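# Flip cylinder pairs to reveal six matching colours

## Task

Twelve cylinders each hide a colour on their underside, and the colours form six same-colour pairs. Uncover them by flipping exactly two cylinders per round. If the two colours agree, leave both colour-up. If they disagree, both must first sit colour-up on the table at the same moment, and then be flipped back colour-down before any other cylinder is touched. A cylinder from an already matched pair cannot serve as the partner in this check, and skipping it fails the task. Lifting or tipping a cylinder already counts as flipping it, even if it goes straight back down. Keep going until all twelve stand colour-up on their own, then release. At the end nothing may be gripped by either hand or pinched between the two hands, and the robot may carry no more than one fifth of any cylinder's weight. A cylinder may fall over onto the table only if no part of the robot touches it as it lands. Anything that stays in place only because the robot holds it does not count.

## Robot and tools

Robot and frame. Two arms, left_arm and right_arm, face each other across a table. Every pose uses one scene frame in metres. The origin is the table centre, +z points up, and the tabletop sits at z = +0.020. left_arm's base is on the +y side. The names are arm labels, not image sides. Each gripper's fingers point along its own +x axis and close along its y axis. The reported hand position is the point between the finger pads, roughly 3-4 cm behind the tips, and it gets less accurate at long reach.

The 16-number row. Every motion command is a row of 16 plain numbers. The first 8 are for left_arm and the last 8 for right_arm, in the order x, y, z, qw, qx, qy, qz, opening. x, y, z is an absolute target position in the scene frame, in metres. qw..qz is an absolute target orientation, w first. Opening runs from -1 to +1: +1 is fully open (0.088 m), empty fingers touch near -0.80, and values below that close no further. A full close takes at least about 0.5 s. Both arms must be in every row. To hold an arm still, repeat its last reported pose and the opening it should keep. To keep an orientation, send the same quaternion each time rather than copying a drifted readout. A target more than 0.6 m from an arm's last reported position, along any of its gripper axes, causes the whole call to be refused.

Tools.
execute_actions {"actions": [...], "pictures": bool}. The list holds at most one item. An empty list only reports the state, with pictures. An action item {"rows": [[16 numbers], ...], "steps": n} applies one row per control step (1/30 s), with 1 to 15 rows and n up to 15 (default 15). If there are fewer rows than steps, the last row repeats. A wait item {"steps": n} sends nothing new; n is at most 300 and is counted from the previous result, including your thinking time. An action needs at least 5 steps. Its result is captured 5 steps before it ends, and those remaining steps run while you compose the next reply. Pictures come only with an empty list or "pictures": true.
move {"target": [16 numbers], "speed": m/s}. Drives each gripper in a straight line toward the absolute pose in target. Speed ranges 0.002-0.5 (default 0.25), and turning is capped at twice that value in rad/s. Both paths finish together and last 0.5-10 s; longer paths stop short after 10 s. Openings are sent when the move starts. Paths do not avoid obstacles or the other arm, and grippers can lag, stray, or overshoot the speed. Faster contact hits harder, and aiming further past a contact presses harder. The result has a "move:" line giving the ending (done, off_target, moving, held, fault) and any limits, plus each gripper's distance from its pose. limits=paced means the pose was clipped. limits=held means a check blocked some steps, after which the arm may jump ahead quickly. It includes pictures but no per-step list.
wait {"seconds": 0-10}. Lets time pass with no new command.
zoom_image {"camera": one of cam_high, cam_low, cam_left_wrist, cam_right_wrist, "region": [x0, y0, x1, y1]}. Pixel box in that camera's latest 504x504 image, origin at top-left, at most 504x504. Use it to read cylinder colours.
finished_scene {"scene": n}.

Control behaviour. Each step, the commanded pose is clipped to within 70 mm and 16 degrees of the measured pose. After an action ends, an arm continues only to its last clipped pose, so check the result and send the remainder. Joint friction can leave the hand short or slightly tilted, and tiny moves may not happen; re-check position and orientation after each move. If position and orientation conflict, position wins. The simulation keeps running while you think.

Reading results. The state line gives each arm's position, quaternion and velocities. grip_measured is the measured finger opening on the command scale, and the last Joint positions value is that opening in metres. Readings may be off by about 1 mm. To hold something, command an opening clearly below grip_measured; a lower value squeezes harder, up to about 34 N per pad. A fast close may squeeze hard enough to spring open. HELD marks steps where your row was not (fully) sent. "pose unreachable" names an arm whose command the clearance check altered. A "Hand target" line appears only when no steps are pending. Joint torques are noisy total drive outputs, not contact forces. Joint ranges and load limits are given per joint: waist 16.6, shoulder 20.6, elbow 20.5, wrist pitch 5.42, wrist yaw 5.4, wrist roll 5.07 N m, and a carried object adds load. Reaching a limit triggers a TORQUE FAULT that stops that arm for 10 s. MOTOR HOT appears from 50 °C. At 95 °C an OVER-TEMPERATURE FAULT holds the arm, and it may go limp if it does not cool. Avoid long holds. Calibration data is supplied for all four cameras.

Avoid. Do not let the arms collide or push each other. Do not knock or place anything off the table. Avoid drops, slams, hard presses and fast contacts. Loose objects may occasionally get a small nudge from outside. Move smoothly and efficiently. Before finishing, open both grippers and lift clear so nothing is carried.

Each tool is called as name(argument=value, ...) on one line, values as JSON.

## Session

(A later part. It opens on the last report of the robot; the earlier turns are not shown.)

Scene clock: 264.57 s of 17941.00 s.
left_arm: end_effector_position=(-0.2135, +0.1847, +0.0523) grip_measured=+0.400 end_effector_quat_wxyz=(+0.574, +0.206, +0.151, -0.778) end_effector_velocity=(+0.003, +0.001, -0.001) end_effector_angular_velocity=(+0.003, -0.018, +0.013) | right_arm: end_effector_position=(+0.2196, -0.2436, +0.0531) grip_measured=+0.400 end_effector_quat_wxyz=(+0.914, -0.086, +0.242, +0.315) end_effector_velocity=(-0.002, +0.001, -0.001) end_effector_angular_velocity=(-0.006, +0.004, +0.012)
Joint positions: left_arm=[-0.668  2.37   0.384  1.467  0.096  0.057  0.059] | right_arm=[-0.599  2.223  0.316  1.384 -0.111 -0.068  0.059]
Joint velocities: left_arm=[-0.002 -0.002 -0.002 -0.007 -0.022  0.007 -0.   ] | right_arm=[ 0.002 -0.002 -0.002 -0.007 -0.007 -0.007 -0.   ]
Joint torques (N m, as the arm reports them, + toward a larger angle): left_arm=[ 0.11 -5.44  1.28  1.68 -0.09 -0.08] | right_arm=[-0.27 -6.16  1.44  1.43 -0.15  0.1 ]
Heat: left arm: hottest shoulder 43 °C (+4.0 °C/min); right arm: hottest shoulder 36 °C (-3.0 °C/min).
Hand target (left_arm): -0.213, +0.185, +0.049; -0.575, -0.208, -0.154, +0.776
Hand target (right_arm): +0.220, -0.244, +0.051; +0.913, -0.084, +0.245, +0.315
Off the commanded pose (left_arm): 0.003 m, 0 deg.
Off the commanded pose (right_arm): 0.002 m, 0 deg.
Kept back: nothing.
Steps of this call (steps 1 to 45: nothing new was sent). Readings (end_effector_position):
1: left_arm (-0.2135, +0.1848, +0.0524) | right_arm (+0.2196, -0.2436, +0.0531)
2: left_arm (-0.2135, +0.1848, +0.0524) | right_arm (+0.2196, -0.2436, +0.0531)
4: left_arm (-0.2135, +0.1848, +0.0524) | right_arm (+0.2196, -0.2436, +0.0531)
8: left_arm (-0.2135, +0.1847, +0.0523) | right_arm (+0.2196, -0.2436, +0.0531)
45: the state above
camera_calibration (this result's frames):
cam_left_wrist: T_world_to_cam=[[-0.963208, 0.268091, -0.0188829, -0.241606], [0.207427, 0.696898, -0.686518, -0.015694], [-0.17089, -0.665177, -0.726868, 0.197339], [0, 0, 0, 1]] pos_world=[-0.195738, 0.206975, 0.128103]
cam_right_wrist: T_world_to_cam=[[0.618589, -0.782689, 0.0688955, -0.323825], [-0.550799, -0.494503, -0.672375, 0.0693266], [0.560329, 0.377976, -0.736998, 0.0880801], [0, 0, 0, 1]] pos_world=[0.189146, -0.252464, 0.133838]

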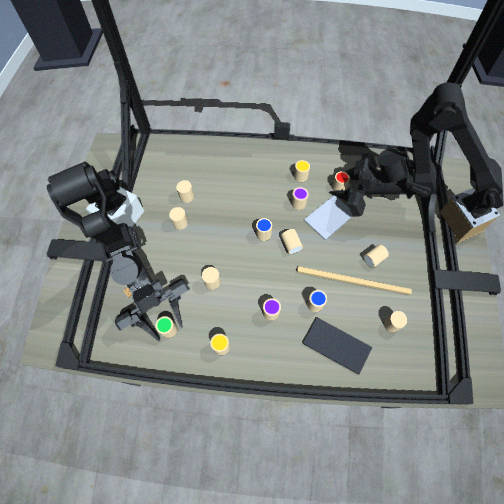

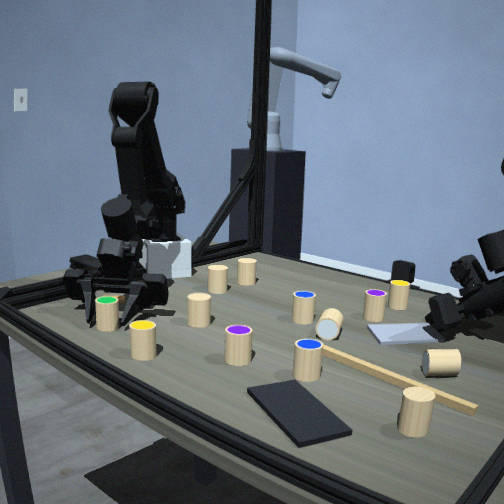

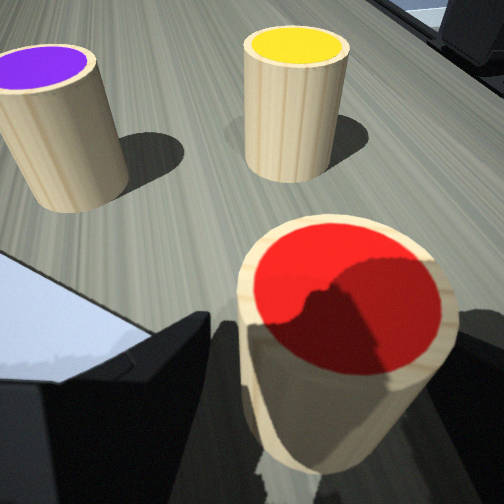

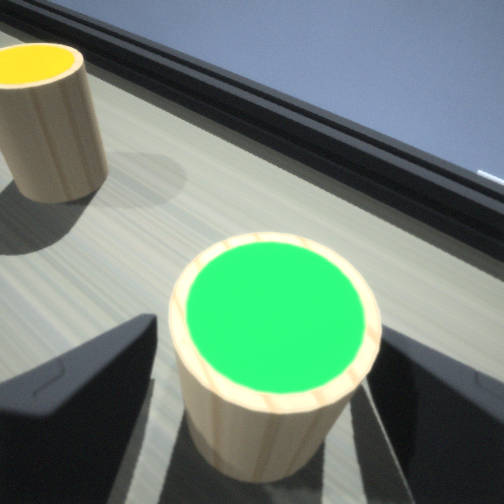

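move(target=[-0.213,0.185,0.049,0.575,0.208,0.154,-0.777,-0.3,0.22,-0.244,0.051,0.914,-0.084,0.245,0.315,-0.3])

move(target=[-0.215,0.192,0.115,0.48,0.5,0.37,-0.63,-0.3,0.222,-0.242,0.115,0.75,-0.198,0.576,0.259,-0.3], speed=0.35)

move(target=[-0.215,0.193,0.09,0.297,0.696,0.515,-0.402,-0.3,0.229,-0.237,0.09,0.473,-0.282,0.819,0.163,-0.3], speed=0.35)

move(target=[-0.215,0.193,0.054,0.297,0.696,0.515,-0.402,-0.3,0.229,-0.237,0.052,0.473,-0.282,0.819,0.163,-0.3], speed=0.07)

move(target=[-0.215,0.193,0.054,0.297,0.696,0.515,-0.402,0.5,0.229,-0.237,0.052,0.473,-0.282,0.819,0.163,0.5])

move(target=[-0.215,0.192,0.12,0.48,0.5,0.37,-0.63,0.5,0.222,-0.242,0.12,0.75,-0.198,0.576,0.259,0.5], speed=0.35)

move(target=[-0.212,0.199,0.09,0.575,0.208,0.154,-0.777,0.5,0.217,-0.247,0.09,0.914,-0.084,0.245,0.315,0.5], speed=0.35)

move(target=[-0.212,0.199,0.047,0.575,0.208,0.154,-0.777,0.5,0.217,-0.247,0.046,0.914,-0.084,0.245,0.315,0.5], speed=0.08)

Scene clock: 265.83 s of 17941.00 s.
left_arm: end_effector_position=(-0.2135, +0.1847, +0.0523) grip_measured=+0.016 end_effector_quat_wxyz=(+0.574, +0.206, +0.151, -0.778) end_effector_velocity=(-0.001, +0.003, -0.004) end_effector_angular_velocity=(+0.020, -0.007, -0.012) | right_arm: end_effector_position=(+0.2197, -0.2435, +0.0533) grip_measured=+0.023 end_effector_quat_wxyz=(+0.914, -0.085, +0.242, +0.316) end_effector_velocity=(-0.003, -0.001, -0.002) end_effector_angular_velocity=(-0.008, +0.008, +0.008)
Joint positions: left_arm=[-0.668  2.371  0.384  1.468  0.096  0.057  0.04 ] | right_arm=[-0.599  2.223  0.316  1.385 -0.112 -0.068  0.04 ]
Joint velocities: left_arm=[-0.002 -0.002 -0.002 -0.022  0.007  0.007 -0.   ] | right_arm=[-0.002 -0.002 -0.007 -0.007 -0.007 -0.007 -0.   ]
Joint torques (N m, as the arm reports them, + toward a larger angle): left_arm=[ 0.   -5.84  1.28  1.57 -0.06 -0.06] | right_arm=[-0.28 -6.18  1.43  1.33 -0.14  0.1 ]
Heat: left arm: hottest shoulder 43 °C (+3.0 °C/min); right arm: hottest shoulder 36 °C (-3.0 °C/min).
Hand target (left_arm): -0.213, +0.185, +0.049; -0.575, -0.208, -0.154, +0.777
Hand target (right_arm): +0.220, -0.244, +0.051; +0.913, -0.084, +0.245, +0.315
Off the commanded pose (left_arm): 0.003 m, 0 deg.
Off the commanded pose (right_arm): 0.002 m, 0 deg.
Kept back: nothing.
move: done
camera_calibration (this result's frames):
cam_left_wrist: T_world_to_cam=[[-0.963123, 0.268411, -0.0186945, -0.241717], [0.207531, 0.696854, -0.686532, -0.0157163], [-0.171245, -0.665094, -0.726859, 0.197227], [0, 0, 0, 1]] pos_world=[-0.195767, 0.207006, 0.128048]
cam_right_wrist: T_world_to_cam=[[0.618786, -0.782536, 0.068859, -0.323798], [-0.550039, -0.494181, -0.673232, 0.0694786], [0.560857, 0.378712, -0.736218, 0.0881529], [0, 0, 0, 1]] pos_world=[0.189137, -0.252433, 0.133971]

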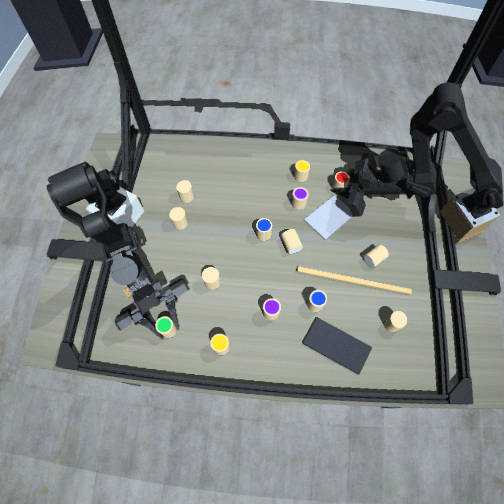

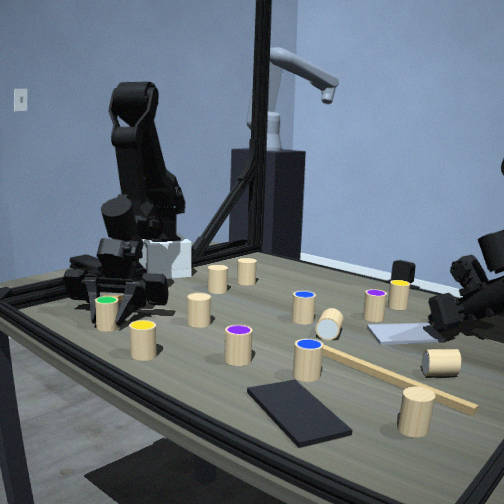

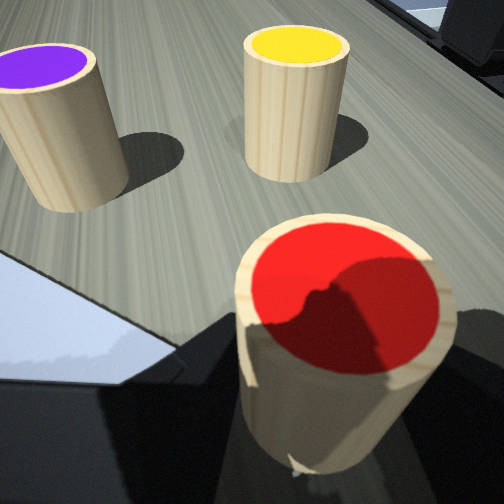

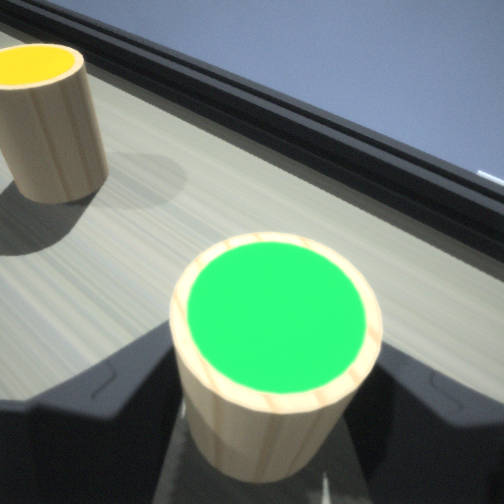

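Scene clock: 267.63 s of 17941.00 s.
left_arm: end_effector_position=(-0.2142, +0.1932, +0.1155) grip_measured=+0.016 end_effector_quat_wxyz=(+0.478, +0.493, +0.369, -0.626) end_effector_velocity=(+0.000, -0.001, +0.004) end_effector_angular_velocity=(-0.001, -0.013, -0.022) | right_arm: end_effector_position=(+0.2214, -0.2433, +0.1150) grip_measured=+0.023 end_effector_quat_wxyz=(+0.751, -0.194, +0.575, +0.261) end_effector_velocity=(-0.001, +0.002, +0.003) end_effector_angular_velocity=(+0.012, +0.016, +0.010)
Joint positions: left_arm=[-0.716  1.847  0.964 -0.444  0.001  0.039  0.04 ] | right_arm=[-0.567  1.786  0.979 -0.499 -0.033 -0.088  0.04 ]
Joint velocities: left_arm=[-0.002 -0.007  0.012 -0.022 -0.007  0.022 -0.   ] | right_arm=[-0.002 -0.002  0.012 -0.022 -0.022 -0.007 -0.   ]
Joint torques (N m, as the arm reports them, + toward a larger angle): left_arm=[-0.39 -6.76  5.95  0.64 -0.14 -0.07] | right_arm=[ 0.29 -7.29  6.9   0.33  0.01 -0.22]
Heat: left arm: hottest shoulder 42 °C (+3.0 °C/min); right arm: hottest shoulder 36 °C (-3.0 °C/min).
Hand target (left_arm): -0.215, +0.191, +0.115; -0.478, -0.495, -0.370, +0.625
Hand target (right_arm): +0.223, -0.242, +0.114; +0.749, -0.198, +0.576, +0.262
Off the commanded pose (left_arm): 0.002 m, 0 deg.
Off the commanded pose (right_arm): 0.001 m, 1 deg.
Kept back: nothing.
move: done
camera_calibration (this result's frames):
cam_left_wrist: T_world_to_cam=[[-0.963664, 0.263934, -0.0411145, -0.240056], [0.261592, 0.963629, 0.0546721, -0.103669], [0.0540489, 0.0419303, -0.997658, 0.191624], [0, 0, 0, 1]] pos_world=[-0.214571, 0.155222, 0.186973]
cam_right_wrist: T_world_to_cam=[[0.651507, -0.757806, 0.0356183, -0.326355], [-0.758563, -0.650042, 0.0450205, 0.0377287], [-0.0109634, -0.0563499, -0.998351, 0.183383], [0, 0, 0, 1]] pos_world=[0.243253, -0.212455, 0.193006]

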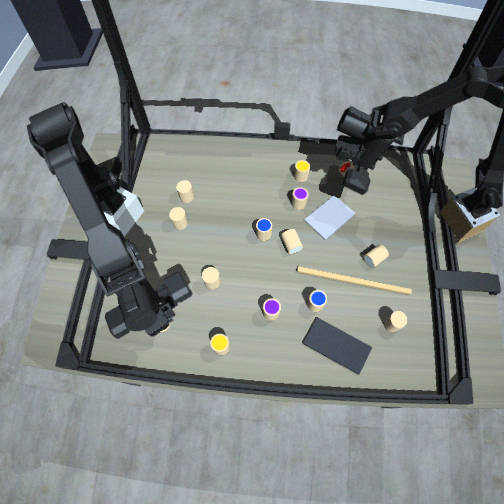

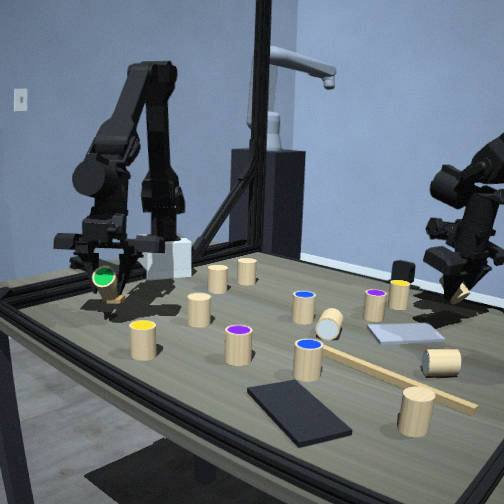

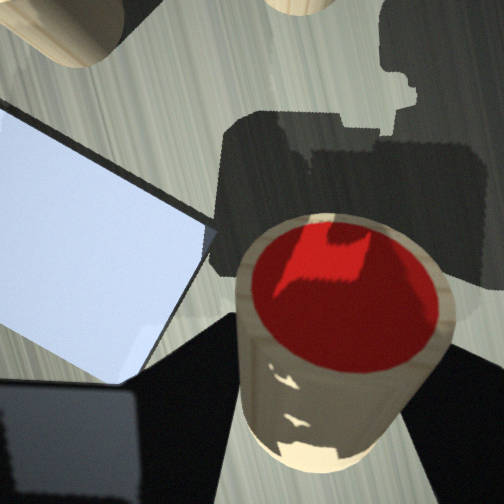

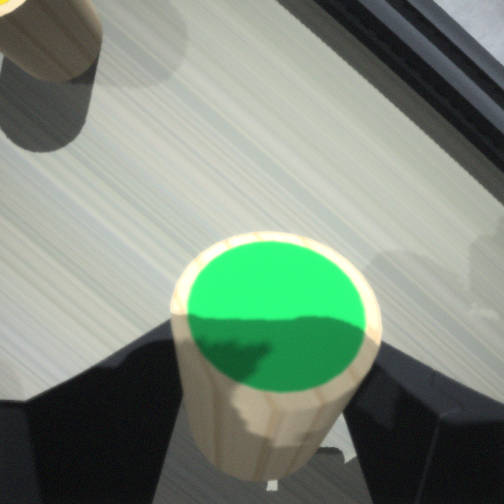

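Scene clock: 269.33 s of 17941.00 s.
left_arm: end_effector_position=(-0.2144, +0.1936, +0.0919) grip_measured=+0.016 end_effector_quat_wxyz=(+0.301, +0.691, +0.516, -0.406) end_effector_velocity=(-0.000, +0.001, +0.003) end_effector_angular_velocity=(+0.024, +0.004, -0.000) | right_arm: end_effector_position=(+0.2298, -0.2373, +0.0944) grip_measured=+0.023 end_effector_quat_wxyz=(+0.477, -0.279, +0.816, +0.169) end_effector_velocity=(+0.003, -0.001, +0.002) end_effector_angular_velocity=(-0.007, +0.005, +0.008)
Joint positions: left_arm=[-0.725  2.46   1.775 -1.397 -0.019  0.039  0.04 ] | right_arm=[-0.541  2.46   1.879 -1.499  0.026 -0.067  0.04 ]
Joint velocities: left_arm=[ 0.002  0.012  0.027 -0.037  0.007  0.007 -0.   ] | right_arm=[-0.002  0.012  0.027 -0.022  0.007 -0.007 -0.   ]
Joint torques (N m, as the arm reports them, + toward a larger angle): left_arm=[-0.27 -9.68  5.03 -0.66 -0.17 -0.08] | right_arm=[  0.28 -10.56   5.74  -0.95   0.04   0.18]
Heat: left arm: hottest shoulder 42 °C (+3.0 °C/min); right arm: hottest shoulder 36 °C (-2.0 °C/min).
Hand target (left_arm): -0.215, +0.194, +0.088; +0.299, +0.695, +0.517, -0.401
Hand target (right_arm): +0.229, -0.237, +0.091; +0.472, -0.281, +0.819, +0.166
Off the commanded pose (left_arm): 0.002 m, 1 deg.
Off the commanded pose (right_arm): 0.004 m, 1 deg.
Kept back: nothing.
move: done
camera_calibration (this result's frames):
cam_left_wrist: T_world_to_cam=[[-0.953198, 0.301196, -0.0263376, -0.247683], [0.18959, 0.663301, 0.723939, -0.121541], [0.235517, 0.685064, -0.689362, 0.0541013], [0, 0, 0, 1]] pos_world=[-0.22579, 0.118157, 0.11876]
cam_right_wrist: T_world_to_cam=[[0.667282, -0.744698, -0.0126639, -0.322497], [-0.501891, -0.462149, 0.731111, -0.0302357], [-0.550309, -0.481501, -0.682141, 0.156442], [0, 0, 0, 1]] pos_world=[0.286113, -0.178809, 0.124737]

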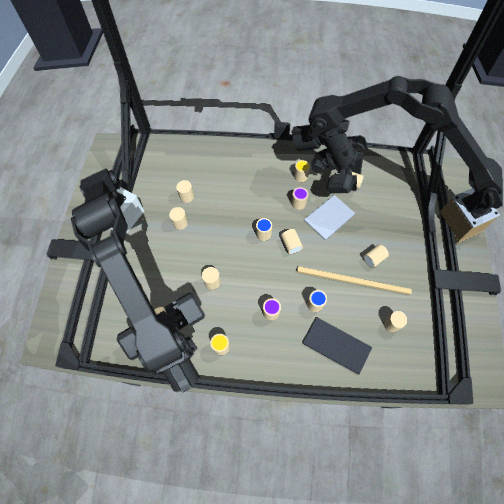

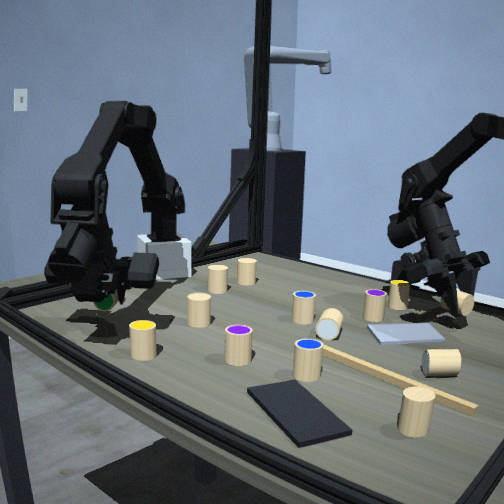

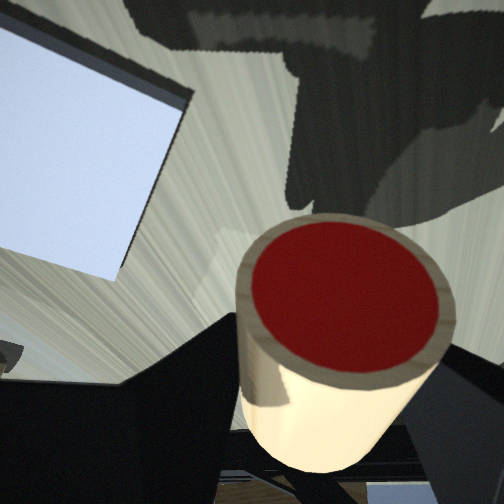

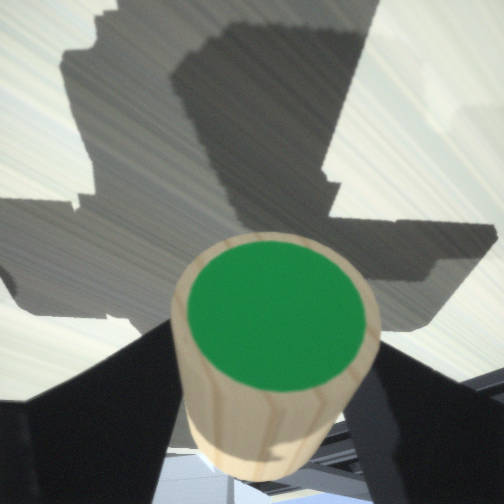

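Scene clock: 270.30 s of 17941.00 s.
left_arm: end_effector_position=(-0.2153, +0.1897, +0.0610) grip_measured=+0.016 end_effector_quat_wxyz=(+0.303, +0.691, +0.515, -0.408) end_effector_velocity=(-0.001, +0.003, -0.000) end_effector_angular_velocity=(+0.009, -0.013, -0.004) | right_arm: end_effector_position=(+0.2316, -0.2358, +0.0598) grip_measured=+0.023 end_effector_quat_wxyz=(+0.479, -0.280, +0.815, +0.167) end_effector_velocity=(-0.003, +0.000, -0.000) end_effector_angular_velocity=(+0.001, +0.016, +0.005)
Joint positions: left_arm=[-0.726  2.53   1.775 -1.322 -0.02   0.039  0.04 ] | right_arm=[-0.539  2.523  1.853 -1.405  0.029 -0.062  0.04 ]
Joint velocities: left_arm=[-0.007  0.002 -0.002 -0.007 -0.007 -0.007 -0.   ] | right_arm=[ 0.002  0.002 -0.002 -0.007 -0.007 -0.007 -0.   ]
Joint torques (N m, as the arm reports them, + toward a larger angle): left_arm=[-0.25 -9.76  3.68 -0.27 -0.16  0.13] | right_arm=[  0.27 -10.49   3.49  -0.32   0.04   0.17]
Heat: left arm: hottest shoulder 42 °C (+3.0 °C/min); right arm: hottest shoulder 36 °C (-2.0 °C/min).
Hand target (left_arm): -0.215, +0.193, +0.054; +0.297, +0.696, +0.515, -0.402
Hand target (right_arm): +0.229, -0.237, +0.052; +0.473, -0.282, +0.819, +0.163
Off the commanded pose (left_arm): 0.008 m, 1 deg.
Off the commanded pose (right_arm): 0.008 m, 1 deg.
Kept back: nothing.
move: done
camera_calibration (this result's frames):
cam_left_wrist: T_world_to_cam=[[-0.952927, 0.301934, -0.0276793, -0.24821], [0.190521, 0.667306, 0.720003, -0.0966956], [0.235864, 0.680837, -0.693418, 0.0369273], [0, 0, 0, 1]] pos_world=[-0.226814, 0.114327, 0.0883569]
cam_right_wrist: T_world_to_cam=[[0.66678, -0.745224, -0.00672069, -0.323453], [-0.507073, -0.460269, 0.728718, -0.00153875], [-0.546152, -0.482487, -0.684781, 0.133526], [0, 0, 0, 1]] pos_world=[0.287818, -0.177329, 0.0903836]

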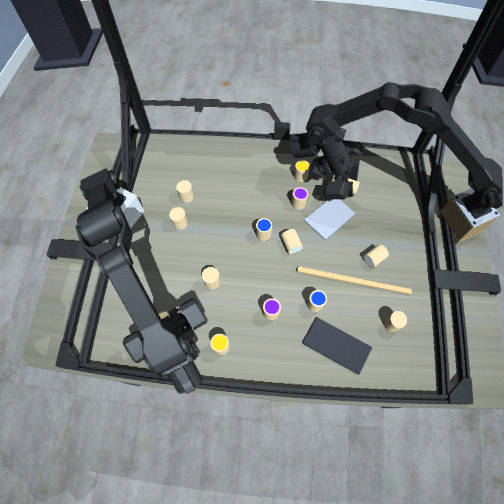

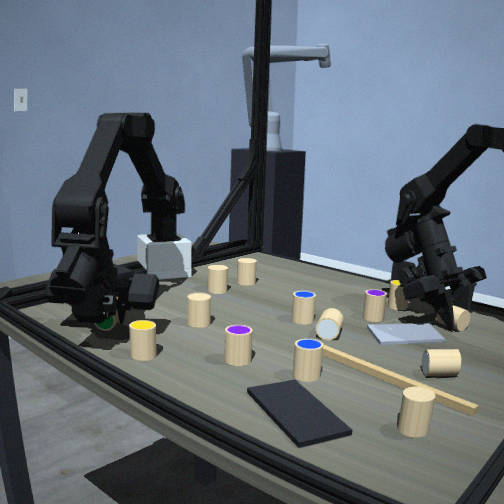

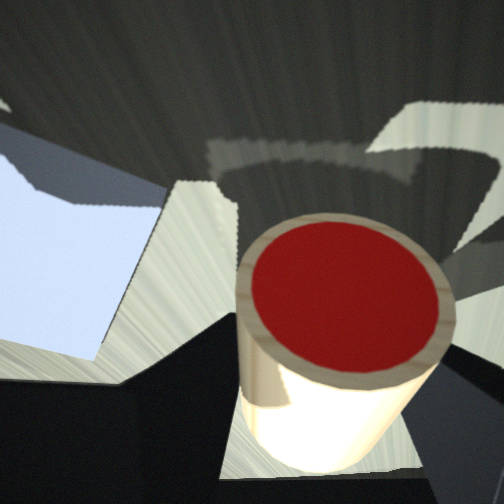

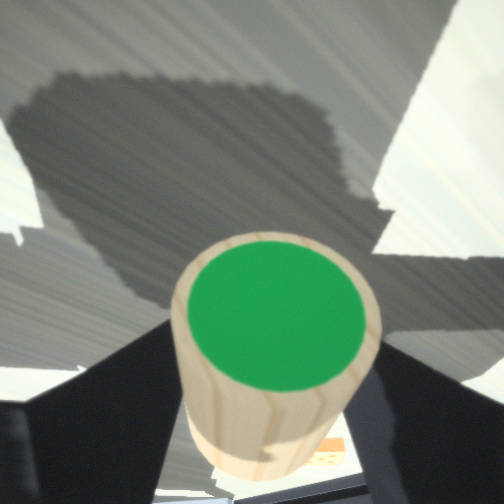

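Scene clock: 271.00 s of 17941.00 s.
left_arm: end_effector_position=(-0.2153, +0.1895, +0.0606) grip_measured=+0.498 end_effector_quat_wxyz=(+0.303, +0.691, +0.515, -0.408) end_effector_velocity=(+0.004, +0.001, +0.001) end_effector_angular_velocity=(+0.003, -0.017, -0.015) | right_arm: end_effector_position=(+0.2318, -0.2358, +0.0586) grip_measured=+0.498 end_effector_quat_wxyz=(+0.479, -0.280, +0.815, +0.167) end_effector_velocity=(-0.002, -0.003, -0.002) end_effector_angular_velocity=(-0.018, +0.008, -0.005)
Joint positions: left_arm=[-0.726  2.531  1.775 -1.32  -0.021  0.039  0.063] | right_arm=[-0.539  2.526  1.853 -1.402  0.03  -0.062  0.063]
Joint velocities: left_arm=[ 0.002 -0.002 -0.002 -0.007 -0.022  0.007  0.001] | right_arm=[-0.002  0.007 -0.002 -0.007  0.007  0.007  0.   ]
Joint torques (N m, as the arm reports them, + toward a larger angle): left_arm=[-0.13 -9.77  3.5  -0.28 -0.17  0.05] | right_arm=[  0.26 -10.73   3.84  -0.52   0.05   0.18]
Heat: left arm: hottest shoulder 42 °C (+3.0 °C/min); right arm: hottest shoulder 36 °C (-2.0 °C/min).
Hand target (left_arm): -0.215, +0.193, +0.054; +0.297, +0.696, +0.515, -0.402
Hand target (right_arm): +0.229, -0.237, +0.052; +0.473, -0.282, +0.819, +0.163
Off the commanded pose (left_arm): 0.008 m, 1 deg.
Off the commanded pose (right_arm): 0.007 m, 1 deg.
Kept back: nothing.
move: done
camera_calibration (this result's frames):
cam_left_wrist: T_world_to_cam=[[-0.952771, 0.302406, -0.0278741, -0.248199], [0.190896, 0.66776, 0.719483, -0.0962583], [0.236189, 0.680182, -0.693951, 0.0369845], [0, 0, 0, 1]] pos_world=[-0.226837, 0.114178, 0.0880033]
cam_right_wrist: T_world_to_cam=[[0.666919, -0.745103, -0.00638981, -0.323558], [-0.507124, -0.460161, 0.72875, -0.000559144], [-0.545935, -0.482777, -0.68475, 0.13268], [0, 0, 0, 1]] pos_world=[0.287938, -0.177286, 0.0891927]

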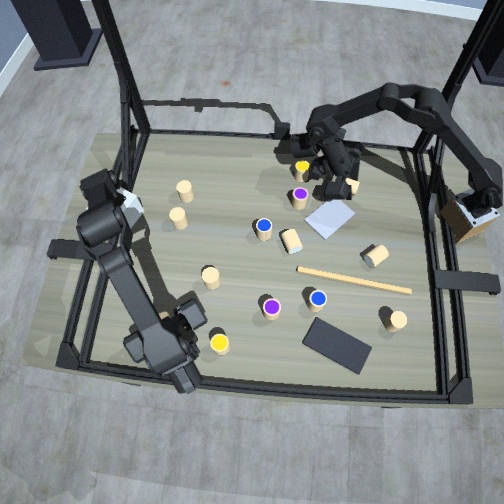

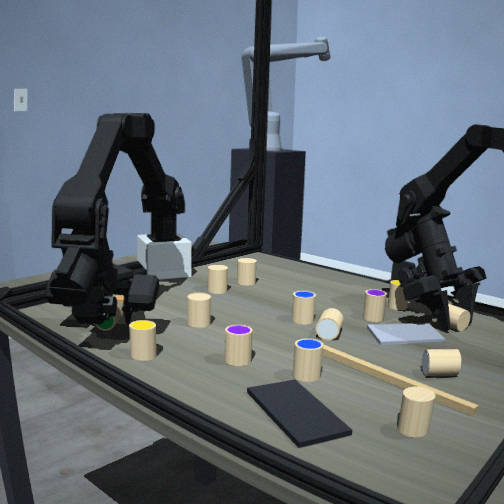

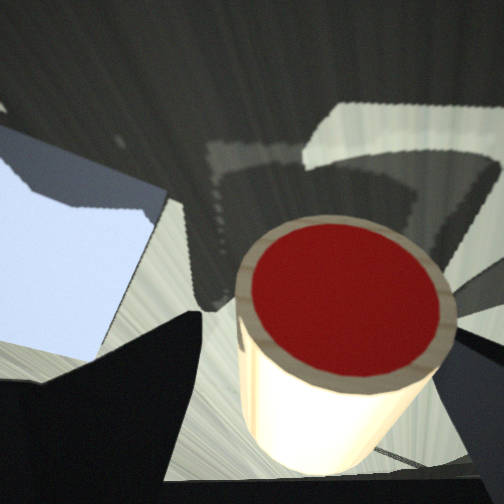

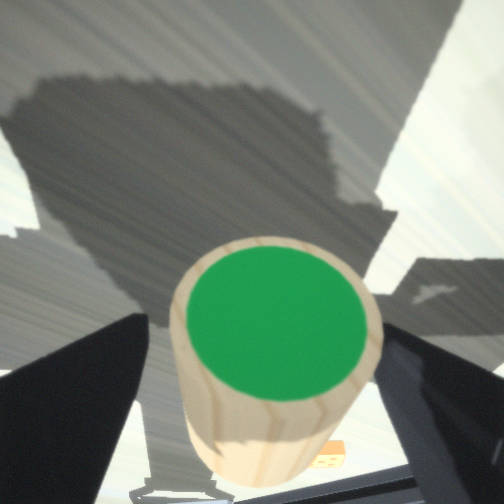

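Scene clock: 272.67 s of 17941.00 s.
left_arm: end_effector_position=(-0.2163, +0.1891, +0.1210) grip_measured=+0.500 end_effector_quat_wxyz=(+0.475, +0.499, +0.367, -0.625) end_effector_velocity=(+0.001, -0.004, +0.005) end_effector_angular_velocity=(-0.032, +0.002, +0.011) | right_arm: end_effector_position=(+0.2232, -0.2404, +0.1182) grip_measured=+0.500 end_effector_quat_wxyz=(+0.749, -0.200, +0.578, +0.255) end_effector_velocity=(-0.005, -0.003, -0.001) end_effector_angular_velocity=(-0.002, +0.013, +0.006)
Joint positions: left_arm=[-0.721  1.853  1.001 -0.483 -0.004  0.044  0.063] | right_arm=[-0.555  1.795  1.009 -0.529 -0.015 -0.079  0.064]
Joint velocities: left_arm=[ 0.002 -0.017 -0.007  0.022 -0.007 -0.007 -0.   ] | right_arm=[-0.002 -0.012 -0.017 -0.007 -0.007 -0.007  0.   ]
Joint torques (N m, as the arm reports them, + toward a larger angle): left_arm=[ 0.27 -9.98  3.97  0.84  0.12  0.08] | right_arm=[ -0.32 -10.12   4.36   0.68  -0.16  -0.22]
Heat: left arm: hottest shoulder 43 °C (+4.0 °C/min); right arm: hottest shoulder 37 °C (-1.0 °C/min).
Hand target (left_arm): -0.215, +0.191, +0.122; -0.475, -0.497, -0.367, +0.627
Hand target (right_arm): +0.222, -0.242, +0.119; +0.750, -0.200, +0.575, +0.257
Off the commanded pose (left_arm): 0.003 m, 0 deg.
Off the commanded pose (right_arm): 0.003 m, 1 deg.
Kept back: nothing.
move: done
camera_calibration (this result's frames):
cam_left_wrist: T_world_to_cam=[[-0.961128, 0.272129, -0.0466722, -0.241147], [0.269084, 0.961089, 0.0624655, -0.0982796], [0.0618548, 0.0474786, -0.996955, 0.197926], [0, 0, 0, 1]] pos_world=[-0.217571, 0.150681, 0.192207]
cam_right_wrist: T_world_to_cam=[[0.650011, -0.758345, 0.0489697, -0.326863], [-0.759837, -0.647606, 0.0570443, 0.0402749], [-0.0115462, -0.0742884, -0.99717, 0.182481], [0, 0, 0, 1]] pos_world=[0.245174, -0.208236, 0.195674]

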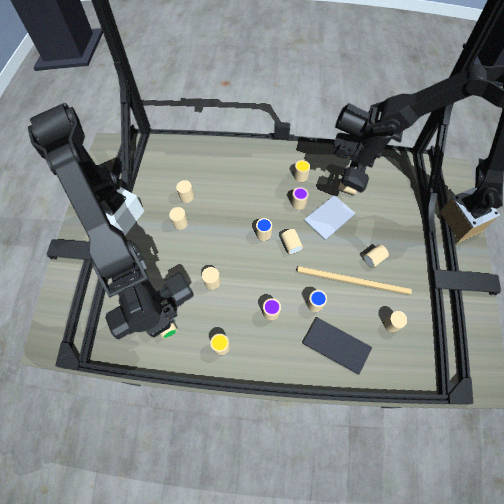

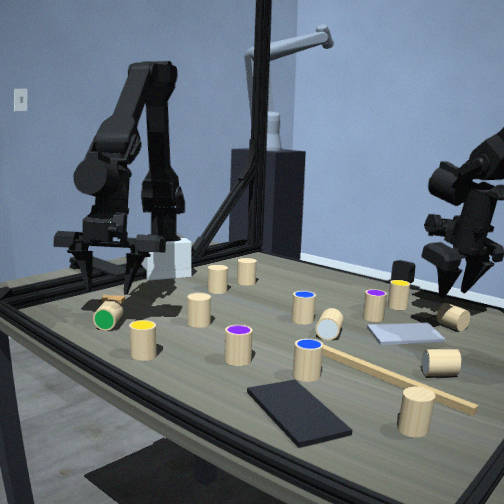

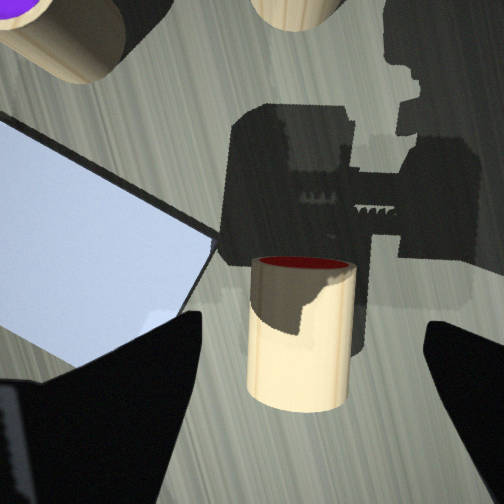

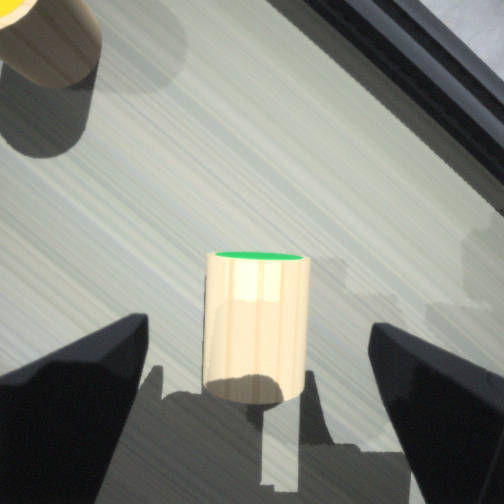

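Scene clock: 274.50 s of 17941.00 s.
left_arm: end_effector_position=(-0.2128, +0.1964, +0.0952) grip_measured=+0.500 end_effector_quat_wxyz=(+0.574, +0.206, +0.146, -0.779) end_effector_velocity=(-0.001, +0.004, -0.006) end_effector_angular_velocity=(+0.015, +0.007, -0.005) | right_arm: end_effector_position=(+0.2188, -0.2452, +0.0947) grip_measured=+0.500 end_effector_quat_wxyz=(+0.915, -0.087, +0.238, +0.313) end_effector_velocity=(+0.001, +0.001, +0.003) end_effector_angular_velocity=(+0.022, -0.017, +0.000)
Joint positions: left_arm=[-0.675  2.087  0.287  1.288  0.089  0.059  0.064] | right_arm=[-0.599  1.925  0.281  1.128 -0.105 -0.071  0.064]
Joint velocities: left_arm=[-0.002  0.027 -0.007  0.022  0.007 -0.007 -0.   ] | right_arm=[-0.002  0.017 -0.007  0.051 -0.007  0.007 -0.   ]
Joint torques (N m, as the arm reports them, + toward a larger angle): left_arm=[ 0.37 -4.67  1.08  1.74  0.13 -0.07] | right_arm=[-0.33 -5.47  1.6   1.51 -0.17  0.2 ]
Heat: left arm: hottest shoulder 42 °C (+3.0 °C/min); right arm: hottest shoulder 37 °C (-1.0 °C/min).
Hand target (left_arm): -0.212, +0.200, +0.091; -0.573, -0.209, -0.152, +0.778
Hand target (right_arm): +0.217, -0.247, +0.091; +0.914, -0.085, +0.245, +0.312
Off the commanded pose (left_arm): 0.006 m, 1 deg.
Off the commanded pose (right_arm): 0.005 m, 1 deg.
Kept back: nothing.
move: done
camera_calibration (this result's frames):
cam_left_wrist: T_world_to_cam=[[-0.962389, 0.270563, -0.0245512, -0.243039], [0.211991, 0.691375, -0.690695, 0.00781463], [-0.169902, -0.669922, -0.722729, 0.237139], [0, 0, 0, 1]] pos_world=[-0.195264, 0.219219, 0.170818]
cam_right_wrist: T_world_to_cam=[[0.614621, -0.785175, 0.0757691, -0.327848], [-0.545978, -0.492766, -0.677562, 0.095937], [0.569341, 0.375075, -0.731552, 0.116518], [0, 0, 0, 1]] pos_world=[0.187543, -0.253846, 0.175083]

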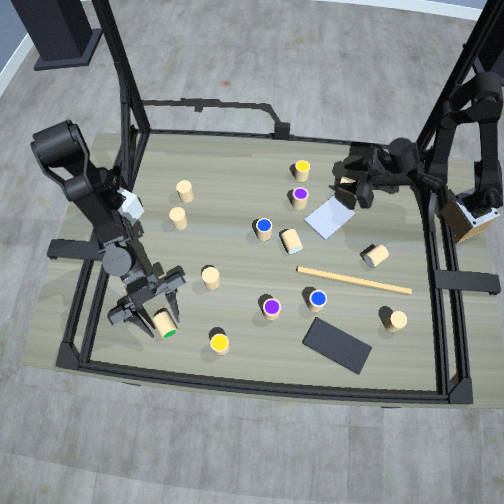

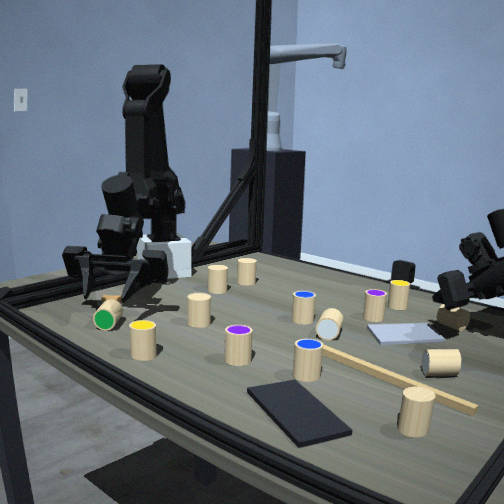

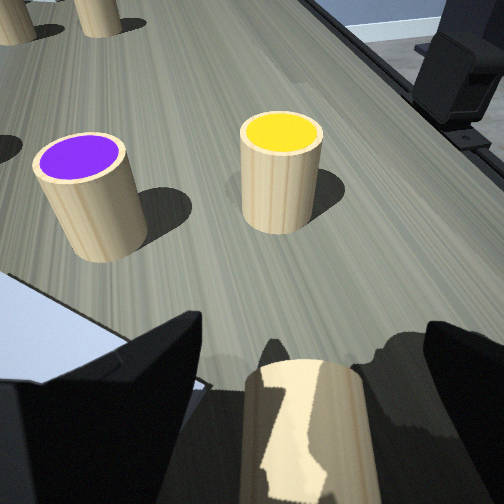

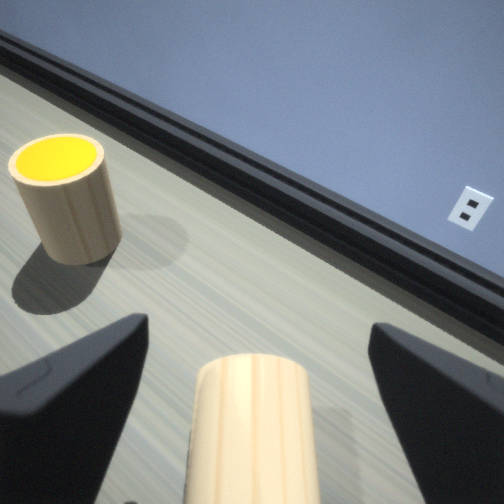

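Scene clock: 275.50 s of 17941.00 s.
left_arm: end_effector_position=(-0.2123, +0.1988, +0.0501) grip_measured=+0.500 end_effector_quat_wxyz=(+0.574, +0.206, +0.151, -0.778) end_effector_velocity=(+0.002, -0.003, -0.001) end_effector_angular_velocity=(-0.017, -0.001, +0.020) | right_arm: end_effector_position=(+0.2163, -0.2467, +0.0492) grip_measured=+0.500 end_effector_quat_wxyz=(+0.913, -0.086, +0.243, +0.315) end_effector_velocity=(-0.000, +0.000, -0.005) end_effector_angular_velocity=(+0.007, +0.008, +0.000)
Joint positions: left_arm=[-0.675  2.403  0.336  1.547  0.089  0.053  0.064] | right_arm=[-0.604  2.254  0.304  1.425 -0.115 -0.071  0.064]
Joint velocities: left_arm=[-0.002  0.027  0.007  0.037 -0.022 -0.007 -0.   ] | right_arm=[-0.002  0.032  0.007  0.022 -0.007  0.007 -0.   ]
Joint torques (N m, as the arm reports them, + toward a larger angle): left_arm=[ 0.18 -5.25  0.49  1.7  -0.08 -0.03] | right_arm=[-0.34 -5.93  1.28  1.49 -0.18  0.12]
Heat: left arm: hottest shoulder 42 °C (+3.0 °C/min); right arm: hottest shoulder 37 °C (-1.0 °C/min).
Hand target (left_arm): -0.212, +0.199, +0.047; -0.575, -0.208, -0.154, +0.776
Hand target (right_arm): +0.217, -0.247, +0.047; +0.913, -0.084, +0.245, +0.315
Off the commanded pose (left_arm): 0.003 m, 0 deg.
Off the commanded pose (right_arm): 0.003 m, 0 deg.
Kept back: nothing.
move: done
camera_calibration (this result's frames):
cam_left_wrist: T_world_to_cam=[[-0.963276, 0.267862, -0.0186846, -0.244278], [0.207383, 0.697972, -0.68544, -0.027608], [-0.170562, -0.664143, -0.72789, 0.205176], [0, 0, 0, 1]] pos_world=[-0.194587, 0.220969, 0.125858]
cam_right_wrist: T_world_to_cam=[[0.618801, -0.782468, 0.0694962, -0.323963], [-0.550897, -0.495324, -0.671689, 0.0631061], [0.559998, 0.377356, -0.737566, 0.0881094], [0, 0, 0, 1]] pos_world=[0.185893, -0.255482, 0.129888]

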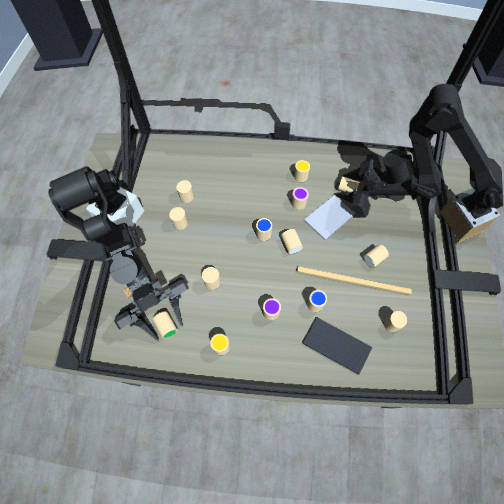

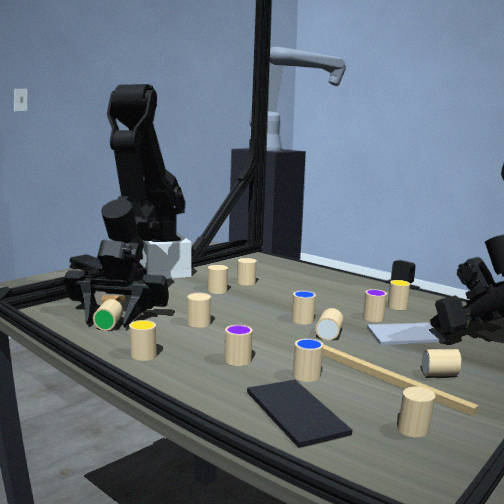

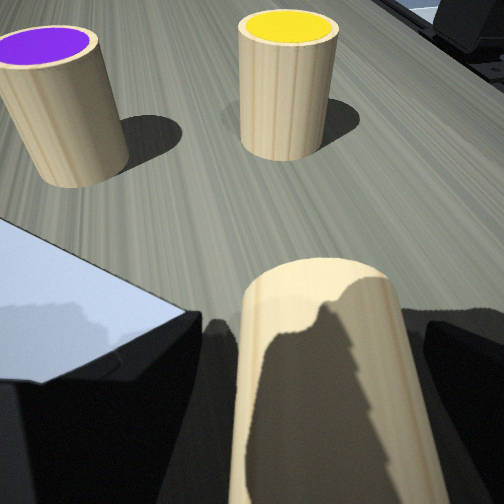

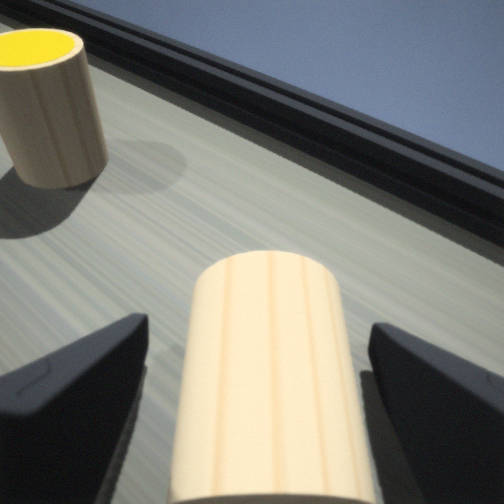

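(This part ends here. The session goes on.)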